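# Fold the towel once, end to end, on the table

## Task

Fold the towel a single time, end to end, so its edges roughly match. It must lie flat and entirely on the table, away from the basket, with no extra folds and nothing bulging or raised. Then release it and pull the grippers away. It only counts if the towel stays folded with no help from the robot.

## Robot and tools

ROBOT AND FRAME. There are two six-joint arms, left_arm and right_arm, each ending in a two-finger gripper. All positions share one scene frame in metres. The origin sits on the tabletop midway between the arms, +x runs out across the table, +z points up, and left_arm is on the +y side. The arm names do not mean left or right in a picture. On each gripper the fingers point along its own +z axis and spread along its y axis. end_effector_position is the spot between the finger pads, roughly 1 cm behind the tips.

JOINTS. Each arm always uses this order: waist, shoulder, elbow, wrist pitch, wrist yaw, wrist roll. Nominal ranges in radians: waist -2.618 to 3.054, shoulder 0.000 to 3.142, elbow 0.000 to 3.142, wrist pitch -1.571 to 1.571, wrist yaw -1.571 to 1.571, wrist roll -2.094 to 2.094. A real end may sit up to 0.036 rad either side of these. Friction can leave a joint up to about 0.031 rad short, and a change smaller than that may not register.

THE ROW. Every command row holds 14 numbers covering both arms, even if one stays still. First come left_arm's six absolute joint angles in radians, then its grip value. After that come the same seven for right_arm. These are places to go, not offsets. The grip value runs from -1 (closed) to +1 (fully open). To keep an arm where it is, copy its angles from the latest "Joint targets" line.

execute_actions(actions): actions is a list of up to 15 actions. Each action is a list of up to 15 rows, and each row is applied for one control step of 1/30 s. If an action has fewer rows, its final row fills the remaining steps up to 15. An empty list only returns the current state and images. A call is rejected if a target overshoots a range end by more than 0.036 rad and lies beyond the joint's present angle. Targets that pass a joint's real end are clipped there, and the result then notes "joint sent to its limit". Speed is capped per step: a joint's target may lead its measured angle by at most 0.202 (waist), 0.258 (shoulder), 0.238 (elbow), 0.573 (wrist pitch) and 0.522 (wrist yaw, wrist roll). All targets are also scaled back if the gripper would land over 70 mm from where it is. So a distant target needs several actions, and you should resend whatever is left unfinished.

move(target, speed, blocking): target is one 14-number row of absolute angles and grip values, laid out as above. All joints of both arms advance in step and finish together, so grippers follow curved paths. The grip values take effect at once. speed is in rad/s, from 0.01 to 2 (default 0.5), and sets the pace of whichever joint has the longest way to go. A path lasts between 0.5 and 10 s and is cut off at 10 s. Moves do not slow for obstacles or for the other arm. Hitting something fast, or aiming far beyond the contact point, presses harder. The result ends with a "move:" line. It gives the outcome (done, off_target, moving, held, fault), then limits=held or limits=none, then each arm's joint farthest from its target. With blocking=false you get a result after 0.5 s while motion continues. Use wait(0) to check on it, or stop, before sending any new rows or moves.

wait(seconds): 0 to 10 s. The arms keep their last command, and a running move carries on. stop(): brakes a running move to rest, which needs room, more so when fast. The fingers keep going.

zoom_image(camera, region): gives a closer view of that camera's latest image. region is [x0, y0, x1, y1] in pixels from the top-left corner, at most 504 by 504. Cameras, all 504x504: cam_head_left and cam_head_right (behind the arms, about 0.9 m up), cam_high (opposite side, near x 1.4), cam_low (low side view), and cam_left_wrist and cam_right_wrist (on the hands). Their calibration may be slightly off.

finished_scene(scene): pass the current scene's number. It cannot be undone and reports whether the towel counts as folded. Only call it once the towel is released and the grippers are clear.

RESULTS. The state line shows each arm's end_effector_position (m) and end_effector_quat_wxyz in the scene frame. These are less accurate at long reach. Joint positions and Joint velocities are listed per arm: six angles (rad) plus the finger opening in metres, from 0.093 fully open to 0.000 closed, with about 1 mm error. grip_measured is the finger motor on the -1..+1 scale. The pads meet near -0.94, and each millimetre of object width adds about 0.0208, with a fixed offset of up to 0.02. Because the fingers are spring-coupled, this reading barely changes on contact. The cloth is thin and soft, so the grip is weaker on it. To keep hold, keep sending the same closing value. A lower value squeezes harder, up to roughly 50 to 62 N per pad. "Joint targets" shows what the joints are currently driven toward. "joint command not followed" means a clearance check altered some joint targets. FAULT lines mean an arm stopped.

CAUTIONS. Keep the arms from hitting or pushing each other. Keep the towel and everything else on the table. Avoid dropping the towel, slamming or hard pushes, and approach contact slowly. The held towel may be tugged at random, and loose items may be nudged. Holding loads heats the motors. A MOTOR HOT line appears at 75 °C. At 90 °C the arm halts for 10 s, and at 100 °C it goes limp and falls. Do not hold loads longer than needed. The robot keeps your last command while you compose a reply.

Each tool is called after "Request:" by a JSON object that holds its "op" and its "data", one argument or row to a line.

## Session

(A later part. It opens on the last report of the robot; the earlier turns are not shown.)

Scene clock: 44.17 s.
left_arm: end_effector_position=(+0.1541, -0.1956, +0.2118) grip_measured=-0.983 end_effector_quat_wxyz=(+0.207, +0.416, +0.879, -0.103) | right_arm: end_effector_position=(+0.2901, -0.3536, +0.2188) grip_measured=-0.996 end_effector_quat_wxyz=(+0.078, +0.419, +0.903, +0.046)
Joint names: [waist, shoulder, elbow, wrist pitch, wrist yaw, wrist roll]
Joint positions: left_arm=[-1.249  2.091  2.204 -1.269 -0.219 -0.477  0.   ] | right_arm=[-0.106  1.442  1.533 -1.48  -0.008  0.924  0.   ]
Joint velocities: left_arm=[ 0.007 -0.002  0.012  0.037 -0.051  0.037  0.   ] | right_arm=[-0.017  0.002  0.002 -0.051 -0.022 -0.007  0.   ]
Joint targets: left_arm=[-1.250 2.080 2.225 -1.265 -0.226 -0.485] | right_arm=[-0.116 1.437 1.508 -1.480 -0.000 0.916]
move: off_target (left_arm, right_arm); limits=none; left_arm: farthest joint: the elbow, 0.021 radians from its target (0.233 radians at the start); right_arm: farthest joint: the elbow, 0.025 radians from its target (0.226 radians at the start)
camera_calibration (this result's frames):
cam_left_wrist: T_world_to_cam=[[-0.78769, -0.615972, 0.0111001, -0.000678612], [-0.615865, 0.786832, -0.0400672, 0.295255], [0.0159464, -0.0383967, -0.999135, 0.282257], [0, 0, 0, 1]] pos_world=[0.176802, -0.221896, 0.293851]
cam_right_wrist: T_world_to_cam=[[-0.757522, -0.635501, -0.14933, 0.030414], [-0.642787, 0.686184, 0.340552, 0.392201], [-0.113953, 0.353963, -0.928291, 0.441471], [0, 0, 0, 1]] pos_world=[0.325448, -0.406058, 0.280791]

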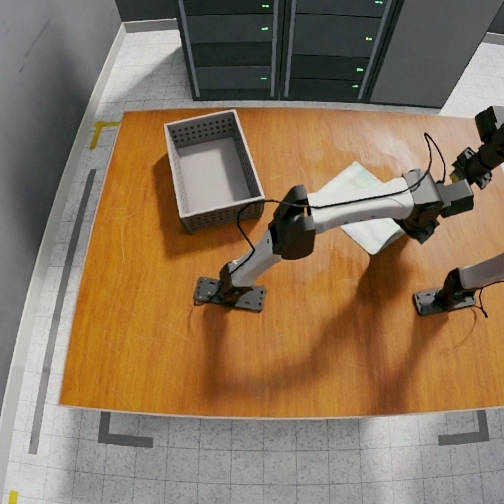

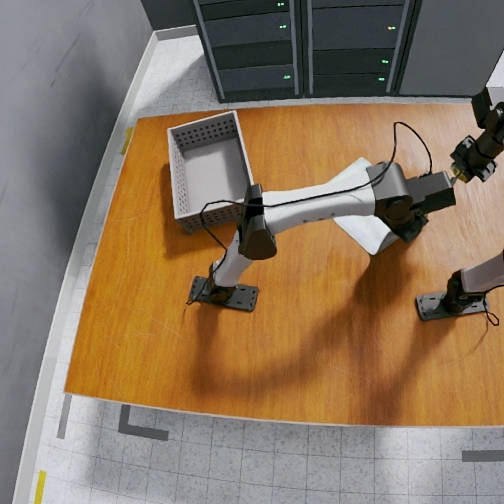

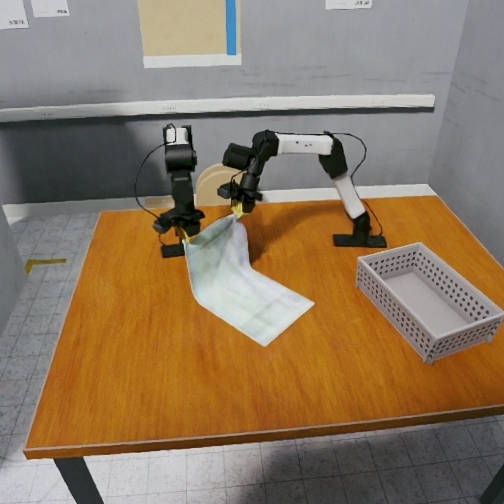

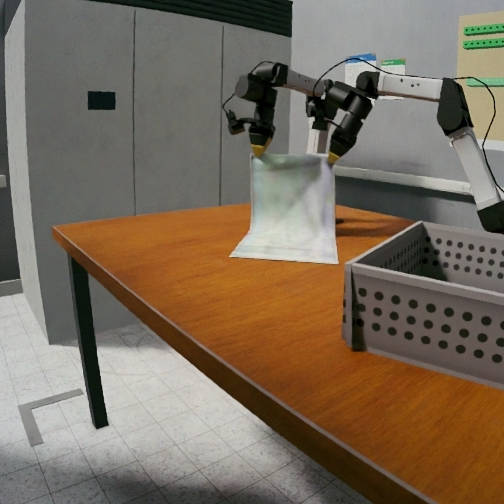

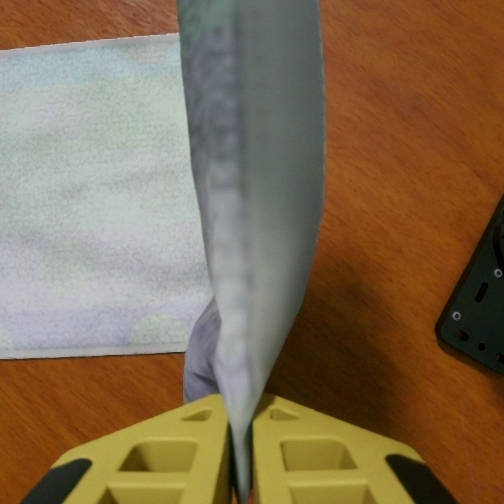

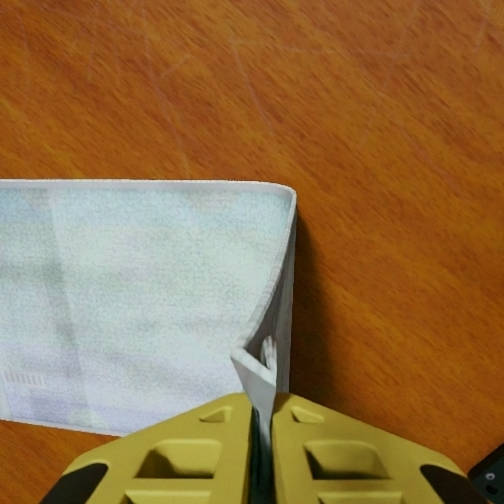

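Request:
{"op": "move", "data": {
  "target": [-0.923,2.091,1.958,-1.281,0.006,-0.208,-1,0.102,1.833,1.625,-1.228,0,1.132,-1],
  "speed": 0.4
}}

Request:
{"op": "move", "data": {
  "target": [-0.628,2.245,1.8,-1.13,0,0.094,-1,0.235,2.425,2.122,-1.188,0,1.267,-1],
  "speed": 0.4
}}

Scene clock: 51.70 s.
left_arm: end_effector_position=(+0.2482, -0.1151, +0.1336) grip_measured=-0.983 end_effector_quat_wxyz=(+0.069, +0.418, +0.904, -0.051) | right_arm: end_effector_position=(+0.3761, -0.2755, +0.1331) grip_measured=-0.996 end_effector_quat_wxyz=(+0.042, +0.420, +0.906, +0.039)
Joint names: [waist, shoulder, elbow, wrist pitch, wrist yaw, wrist roll]
Joint positions: left_arm=[-0.922  2.091  1.969 -1.276 -0.003 -0.216  0.   ] | right_arm=[ 0.096  1.825  1.604 -1.235 -0.006  1.125  0.   ]
Joint velocities: left_arm=[ 0.007 -0.017 -0.002 -0.037 -0.007 -0.051  0.   ] | right_arm=[ 0.012  0.017 -0.007  0.022 -0.037  0.007  0.   ]
Joint targets: left_arm=[-0.923 2.091 1.958 -1.281 0.006 -0.208] | right_arm=[0.102 1.833 1.625 -1.228 0.000 1.132]
move: off_target (right_arm); limits=none; left_arm: farthest joint: the elbow, 0.011 radians from its target (0.246 radians at the start); right_arm: farthest joint: the elbow, 0.021 radians from its target (0.092 radians at the start)
camera_calibration (this result's frames):
cam_left_wrist: T_world_to_cam=[[-0.774656, -0.630934, 0.0427829, 0.114817], [-0.602406, 0.756827, 0.253615, 0.240697], [-0.192394, 0.170692, -0.966359, 0.277127], [0, 0, 0, 1]] pos_world=[0.287258, -0.157028, 0.201847]
cam_right_wrist: T_world_to_cam=[[-0.764749, -0.635577, -0.105835, 0.129254], [-0.618488, 0.678059, 0.397126, 0.404116], [-0.180642, 0.369159, -0.911641, 0.371138], [0, 0, 0, 1]] pos_world=[0.415831, -0.328872, 0.191539]

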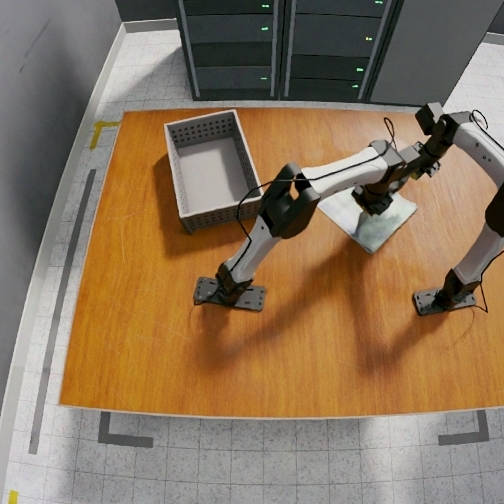

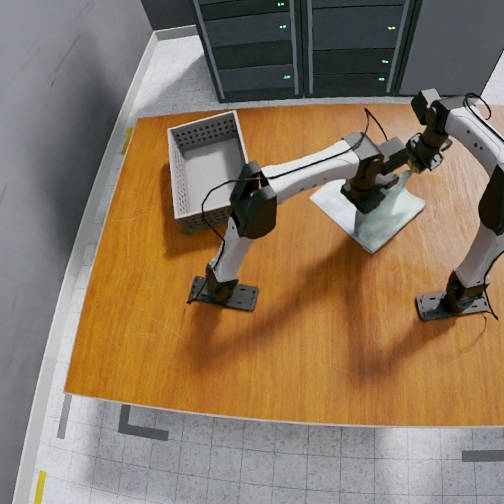

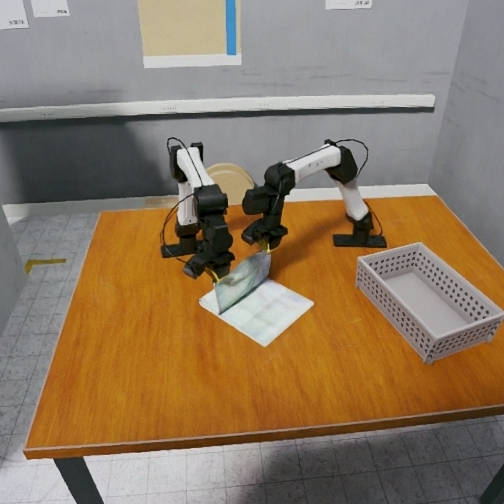

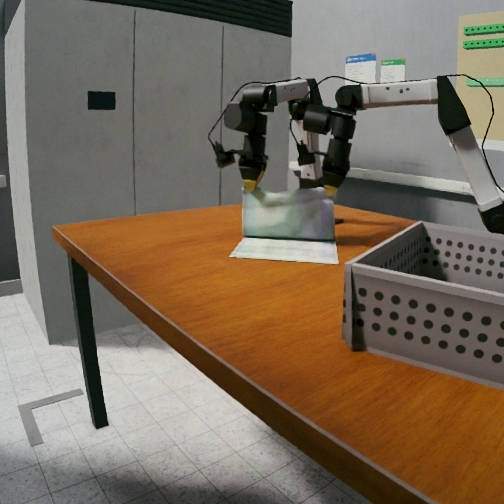

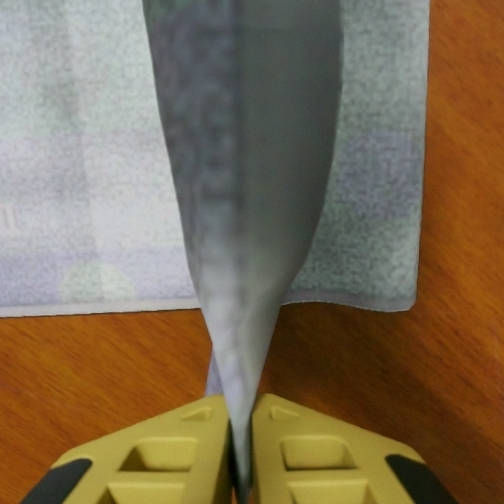

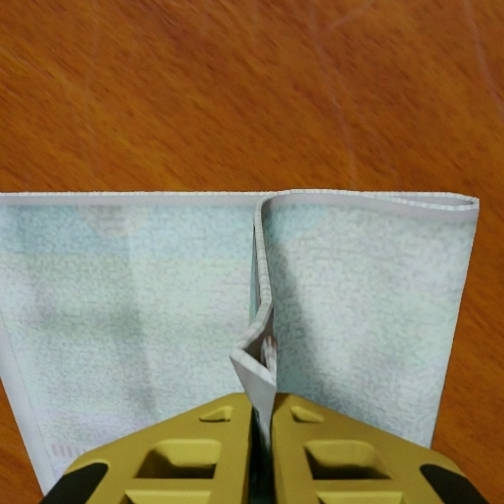

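Scene clock: 53.87 s.
left_arm: end_effector_position=(+0.3426, -0.0291, +0.0303) grip_measured=-0.983 end_effector_quat_wxyz=(-0.003, +0.424, +0.906, +0.002) | right_arm: end_effector_position=(+0.4724, -0.1848, +0.0324) grip_measured=-0.996 end_effector_quat_wxyz=(+0.026, +0.422, +0.906, +0.029)
Joint names: [waist, shoulder, elbow, wrist pitch, wrist yaw, wrist roll]
Joint positions: left_arm=[-0.63   2.242  1.812 -1.148 -0.003  0.086  0.   ] | right_arm=[ 0.228  2.409  2.106 -1.191 -0.001  1.26   0.   ]
Joint velocities: left_arm=[ 0.007  0.002 -0.032 -0.007 -0.007 -0.007  0.   ] | right_arm=[ 0.012 -0.007 -0.002  0.022 -0.022 -0.022  0.   ]
Joint targets: left_arm=[-0.628 2.245 1.800 -1.130 -0.000 0.094] | right_arm=[0.235 2.425 2.122 -1.188 0.000 1.267]
move: done; limits=none; left_arm: farthest joint: the wrist pitch, 0.018 radians from its target (0.146 radians at the start); right_arm: farthest joint: the shoulder, 0.016 radians from its target (0.600 radians at the start)
camera_calibration (this result's frames):
cam_left_wrist: T_world_to_cam=[[-0.778995, -0.626954, 0.00972056, 0.249207], [-0.565629, 0.70932, 0.42063, 0.239679], [-0.270611, 0.322171, -0.90718, 0.210166], [0, 0, 0, 1]] pos_world=[0.386573, -0.0814771, 0.0874199]
cam_right_wrist: T_world_to_cam=[[-0.770068, -0.633729, -0.073366, 0.251741], [-0.60068, 0.681519, 0.417989, 0.433744], [-0.214891, 0.365949, -0.905485, 0.278634], [0, 0, 0, 1]] pos_world=[0.514275, -0.238035, 0.0894682]

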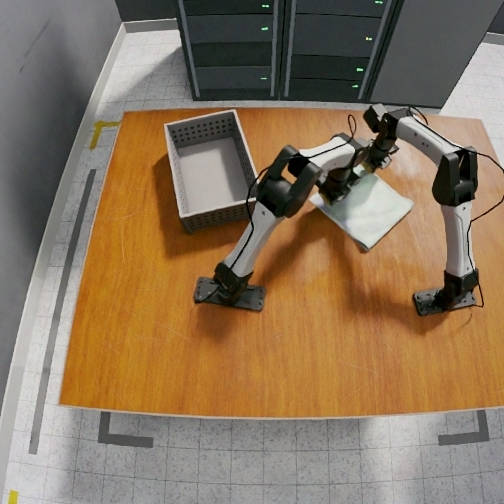

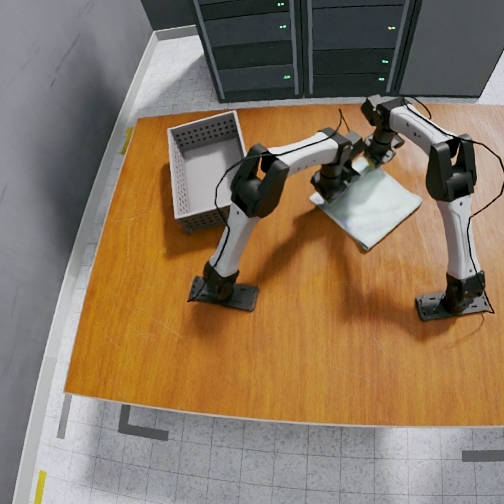

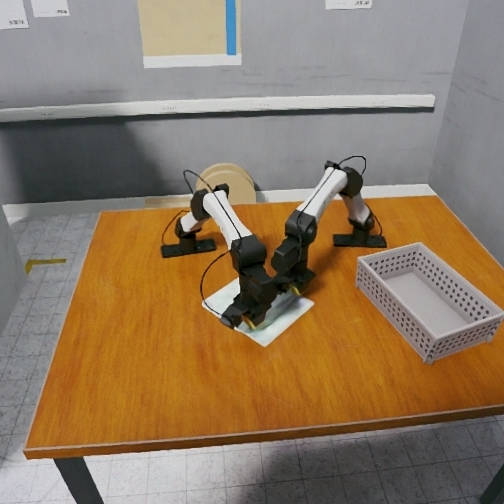

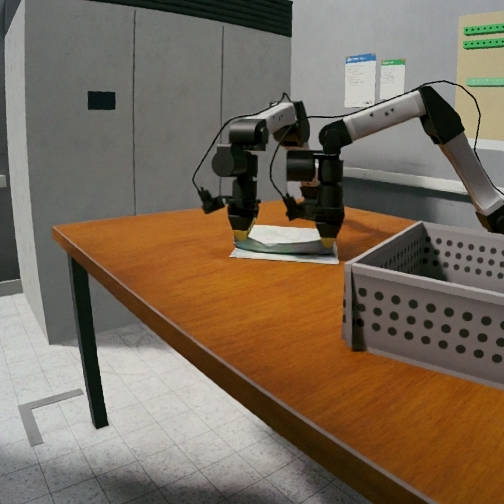

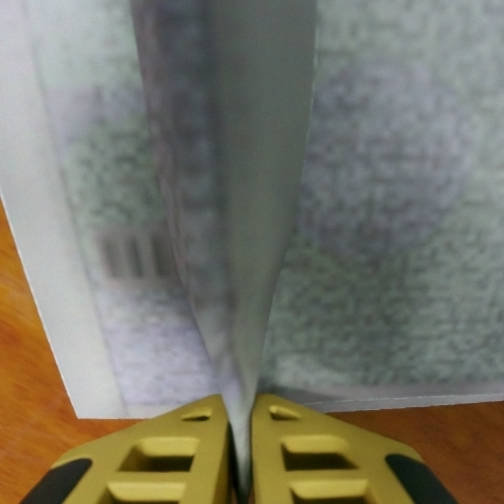

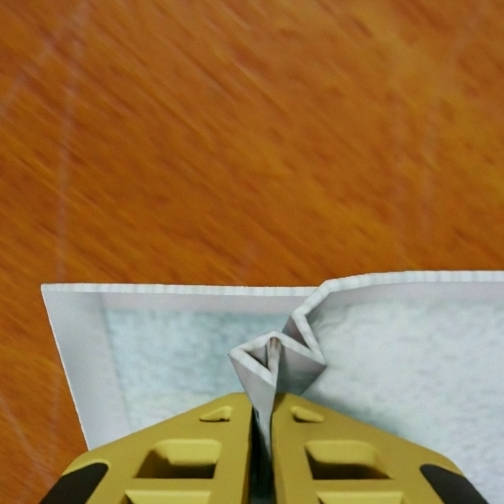

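Request:
{"op": "execute_actions", "data": {
  "actions": [
    [[-0.628,2.245,1.8,-1.13,0,0.094,-0.6,0.235,2.425,2.122,-1.188,0,1.267,-0.6]],
    [[-0.628,2.245,1.8,-1.13,0,0.094,1,0.235,2.425,2.122,-1.188,0,1.267,1]],
    [[-0.628,2.245,1.8,-1.13,0,0.094,1,0.235,2.425,2.122,-1.188,0,1.267,1]]
  ]
}}

Scene clock: 56.90 s.
left_arm: end_effector_position=(+0.3438, -0.0303, +0.0303) grip_measured=+1.000 end_effector_quat_wxyz=(+0.000, +0.424, +0.905, +0.001) | right_arm: end_effector_position=(+0.4724, -0.1848, +0.0324) grip_measured=+0.987 end_effector_quat_wxyz=(+0.026, +0.422, +0.906, +0.029)
Joint names: [waist, shoulder, elbow, wrist pitch, wrist yaw, wrist roll]
Joint positions: left_arm=[-0.63   2.242  1.812 -1.141 -0.003  0.087  0.093] | right_arm=[ 0.228  2.409  2.106 -1.191 -0.001  1.261  0.093]
Joint velocities: left_arm=[-0.007  0.007 -0.012  0.037  0.081  0.022 -0.   ] | right_arm=[-0.007  0.007  0.007 -0.051  0.022 -0.007 -0.   ]
Joint targets: left_arm=[-0.628 2.245 1.800 -1.130 0.000 0.094] | right_arm=[0.235 2.425 2.122 -1.188 -0.000 1.267]
camera_calibration (this result's frames):
cam_left_wrist: T_world_to_cam=[[-0.779519, -0.626314, 0.00901289, 0.249599], [-0.567104, 0.711788, 0.414429, 0.241952], [-0.265978, 0.317944, -0.910037, 0.209224], [0, 0, 0, 1]] pos_world=[0.387428, -0.0824127, 0.0878797]
cam_right_wrist: T_world_to_cam=[[-0.770552, -0.633139, -0.0733823, 0.252079], [-0.600152, 0.681953, 0.41804, 0.433573], [-0.214634, 0.366162, -0.90546, 0.278551], [0, 0, 0, 1]] pos_world=[0.514236, -0.23807, 0.0894643]

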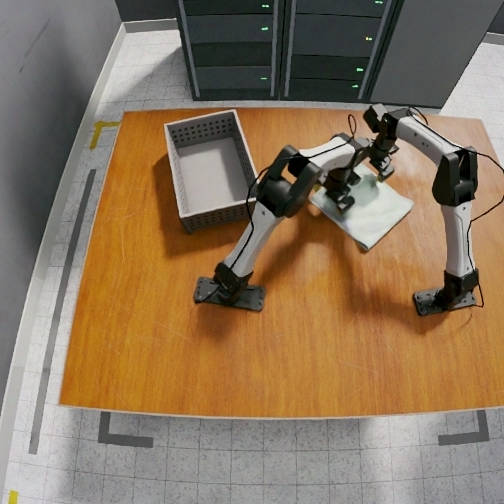

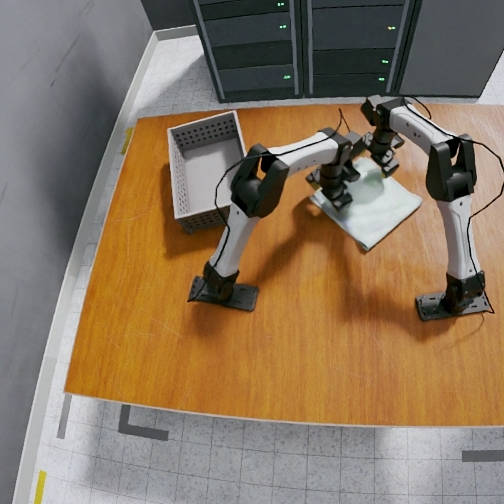

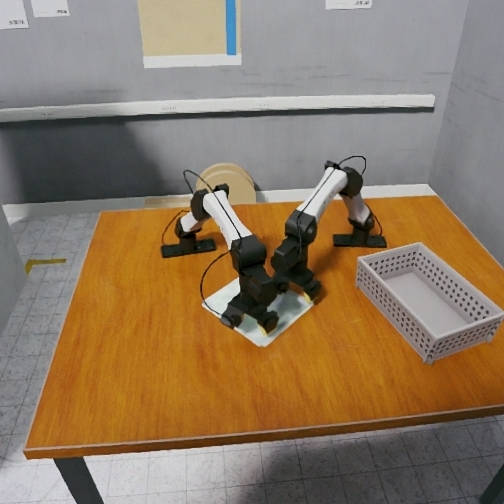

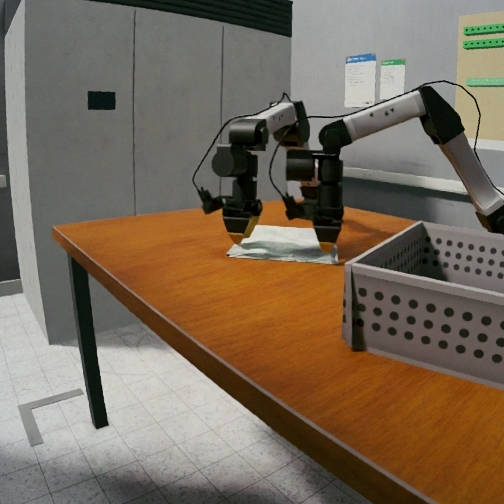

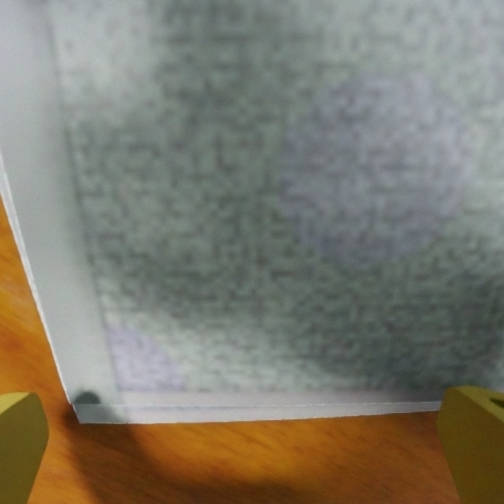

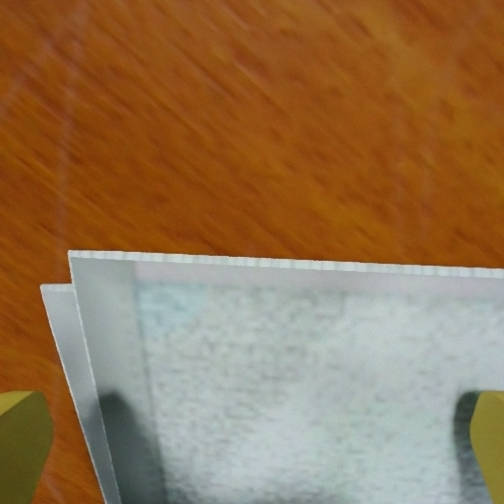

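Well aligned. Retreating.

Request:
{"op": "move", "data": {
  "target": [-0.63,2.12,1.812,-1.14,0,0.087,1,0.228,2.3,2.106,-1.19,0,1.26,1],
  "speed": 0.4
}}

Request:
{"op": "move", "data": {
  "target": [-0.6,0.7,0.75,-0.9,0,0.087,1,-0.4,0.8,0.85,-0.9,0,1.26,1],
  "speed": 0.9
}}

Request:
{"op": "zoom_image", "data": {
  "camera": "cam_low",
  "region": [200,190,360,290]
}}

Scene clock: 59.47 s.
left_arm: end_effector_position=(+0.3486, -0.0351, +0.0777) grip_measured=+1.000 end_effector_quat_wxyz=(+0.054, +0.424, +0.904, -0.018) | right_arm: end_effector_position=(+0.4782, -0.1825, +0.0863) grip_measured=+0.987 end_effector_quat_wxyz=(+0.064, +0.420, +0.902, +0.071)
Joint names: [waist, shoulder, elbow, wrist pitch, wrist yaw, wrist roll]
Joint positions: left_arm=[-0.63   2.128  1.812 -1.141 -0.003  0.087  0.093] | right_arm=[ 0.228  2.295  2.106 -1.191 -0.001  1.261  0.093]
Joint velocities: left_arm=[ 0.007  0.002  0.012  0.051 -0.007 -0.007  0.   ] | right_arm=[-0.002  0.007  0.007 -0.051 -0.022 -0.051 -0.001]
Joint targets: left_arm=[-0.630 2.120 1.812 -1.140 0.000 0.087] | right_arm=[0.228 2.300 2.106 -1.190 0.000 1.260]
move: done; limits=none; left_arm: farthest joint: the shoulder, 0.008 radians from its target (0.122 radians at the start); right_arm: farthest joint: the shoulder, 0.005 radians from its target (0.109 radians at the start)
camera_calibration (this result's frames):
cam_left_wrist: T_world_to_cam=[[-0.779765, -0.626065, -0.00287525, 0.250896], [-0.59617, 0.741113, 0.308762, 0.247825], [-0.191174, 0.242476, -0.951135, 0.229639], [0, 0, 0, 1]] pos_world=[0.387287, -0.0822708, 0.14262]
cam_right_wrist: T_world_to_cam=[[-0.757028, -0.627601, -0.181729, 0.265832], [-0.642531, 0.6646, 0.381393, 0.433172], [-0.118586, 0.405491, -0.906374, 0.288989], [0, 0, 0, 1]] pos_world=[0.513839, -0.238233, 0.145033]

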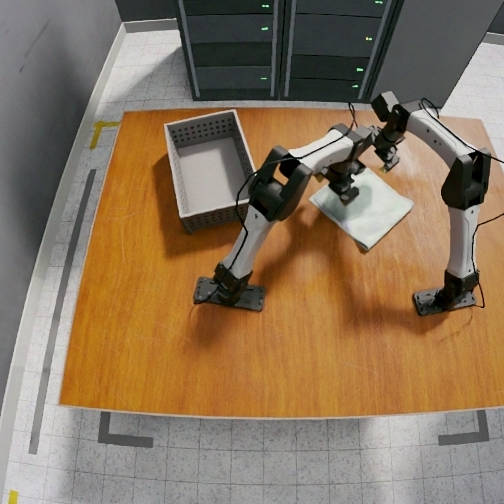

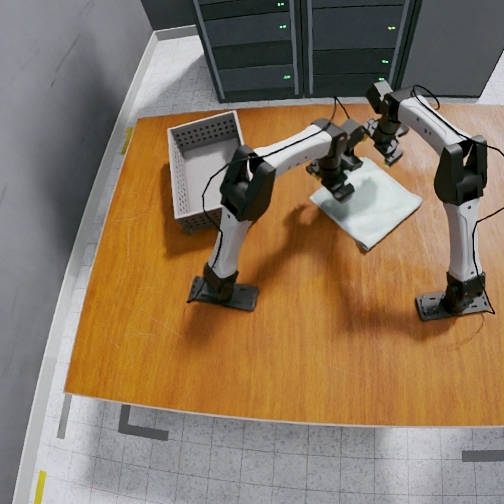

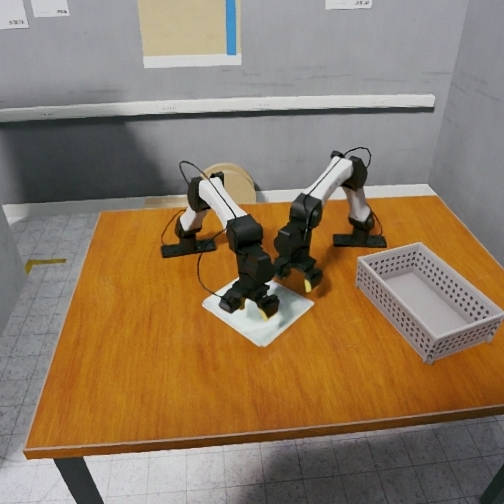

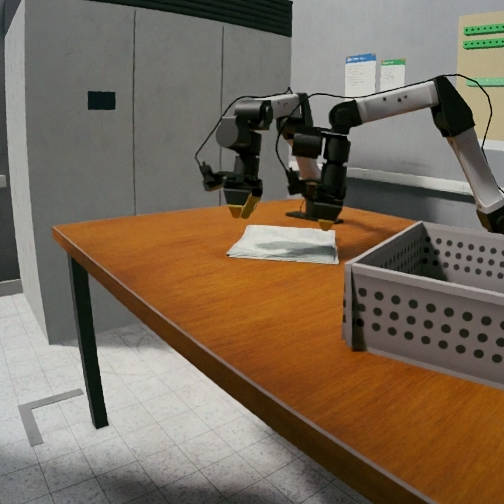

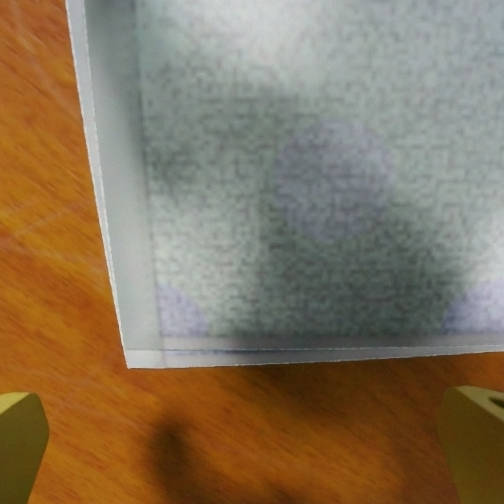

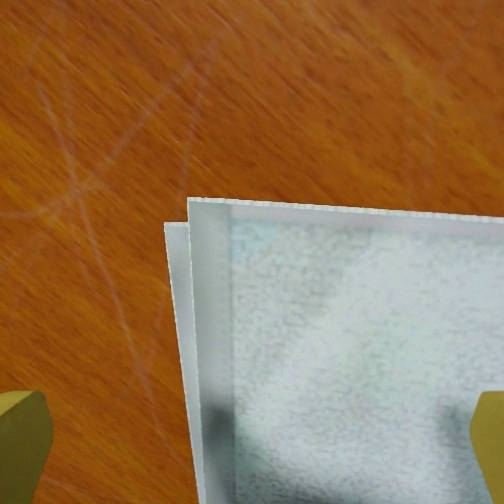

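Scene clock: 61.93 s.
left_arm: end_effector_position=(+0.1976, +0.1243, +0.1744) grip_measured=+1.000 end_effector_quat_wxyz=(+0.327, +0.388, +0.854, -0.114) | right_arm: end_effector_position=(+0.2559, -0.4240, +0.1983) grip_measured=+0.988 end_effector_quat_wxyz=(+0.308, +0.634, +0.687, +0.175)
Joint names: [waist, shoulder, elbow, wrist pitch, wrist yaw, wrist roll]
Joint positions: left_arm=[-0.608  0.712  0.764 -0.916 -0.003  0.087  0.093] | right_arm=[-0.391  0.812  0.872 -0.906 -0.002  1.261  0.093]
Joint velocities: left_arm=[ 0.007 -0.002 -0.012 -0.066 -0.022 -0.081  0.   ] | right_arm=[-0.017  0.002 -0.012  0.007  0.037 -0.139  0.001]
Joint targets: left_arm=[-0.600 0.700 0.750 -0.900 0.000 0.087] | right_arm=[-0.400 0.800 0.850 -0.900 -0.000 1.260]
move: off_target (right_arm); limits=none; left_arm: farthest joint: the wrist pitch, 0.016 radians from its target (0.241 radians at the start); right_arm: farthest joint: the elbow, 0.022 radians from its target (1.256 radians at the start)
camera_calibration (this result's frames):
cam_left_wrist: T_world_to_cam=[[-0.751481, -0.656956, -0.0607148, 0.241523], [-0.620525, 0.735057, -0.273204, 0.116863], [0.224112, -0.167632, -0.960038, 0.224584], [0, 0, 0, 1]] pos_world=[0.203685, 0.110417, 0.2622]
cam_right_wrist: T_world_to_cam=[[-0.763607, -0.122728, -0.63391, 0.27176], [-0.280309, 0.947439, 0.154231, 0.480475], [0.581662, 0.295462, -0.757873, 0.206805], [0, 0, 0, 1]] pos_world=[0.221908, -0.482971, 0.254899]

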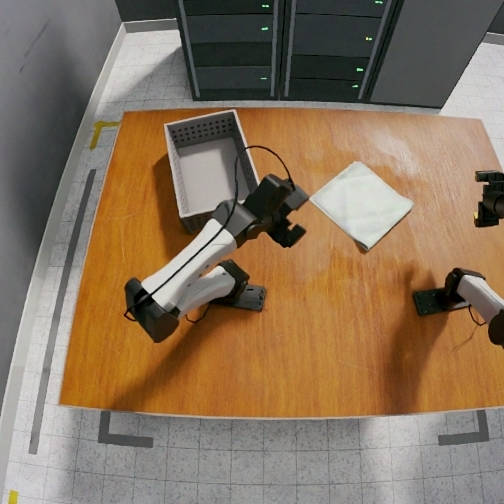

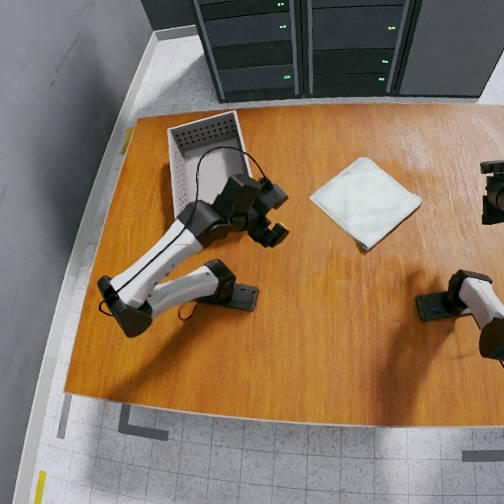

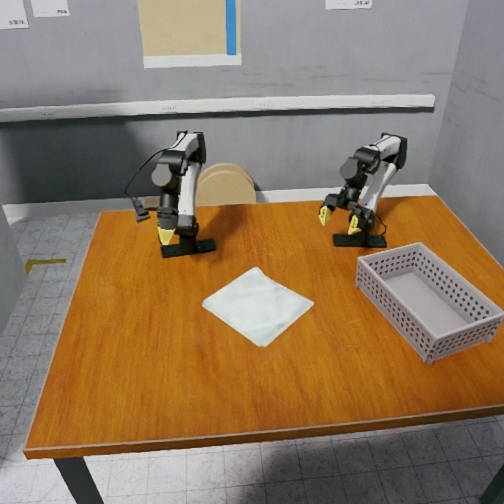

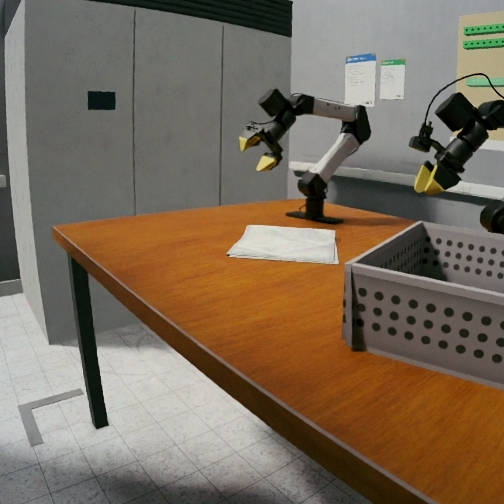

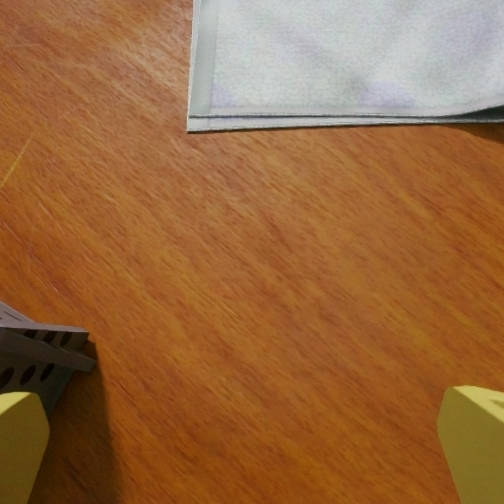

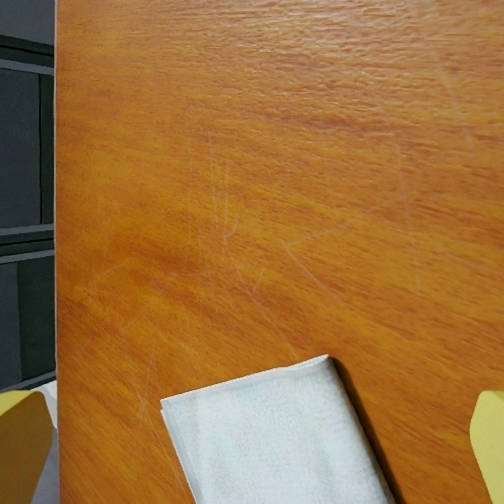

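Region (200, 190, 360, 290) of cam_low's 504x504 image, scaled by 3.150, with more detail than that image has; it fills the top 315 rows of this view, and the rest is white.

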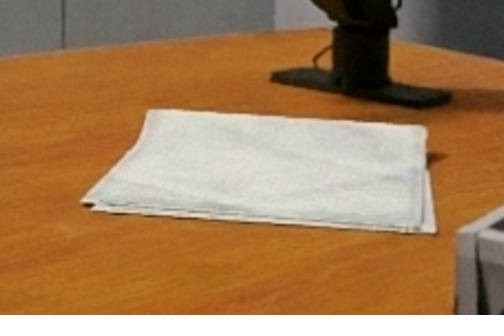

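Request:
{"op": "zoom_image", "data": {
  "camera": "cam_head_left",
  "region": [300,150,430,265]
}}

Request:
{"op": "zoom_image", "data": {
  "camera": "cam_high",
  "region": [190,255,330,355]
}}

Region (300, 150, 430, 265) of cam_head_left's 504x504 image, scaled by 3.877, with more detail than that image has; it fills the top 446 rows of this view, and the rest is white.

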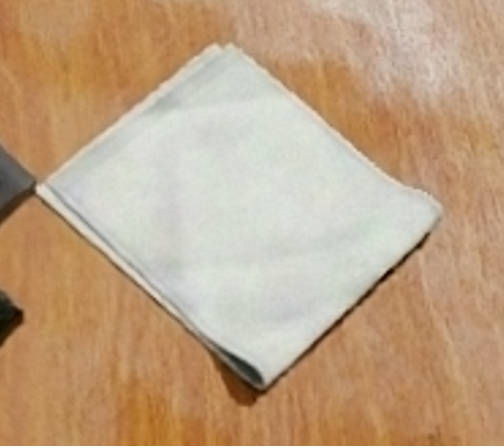

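Region (190, 255, 330, 355) of cam_high's 504x504 image, scaled by 3.600, with more detail than that image has; it fills the top 360 rows of this view, and the rest is white.

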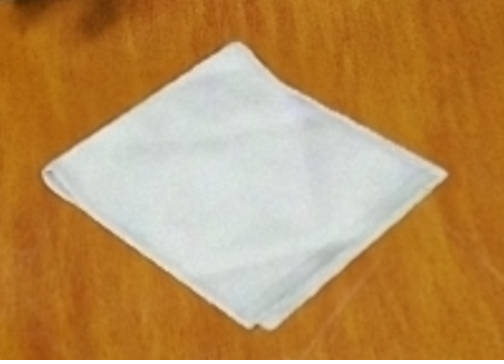

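Request:
{"op": "finished_scene", "data": {
  "scene": 2
}}

The scene is finished: the task was done.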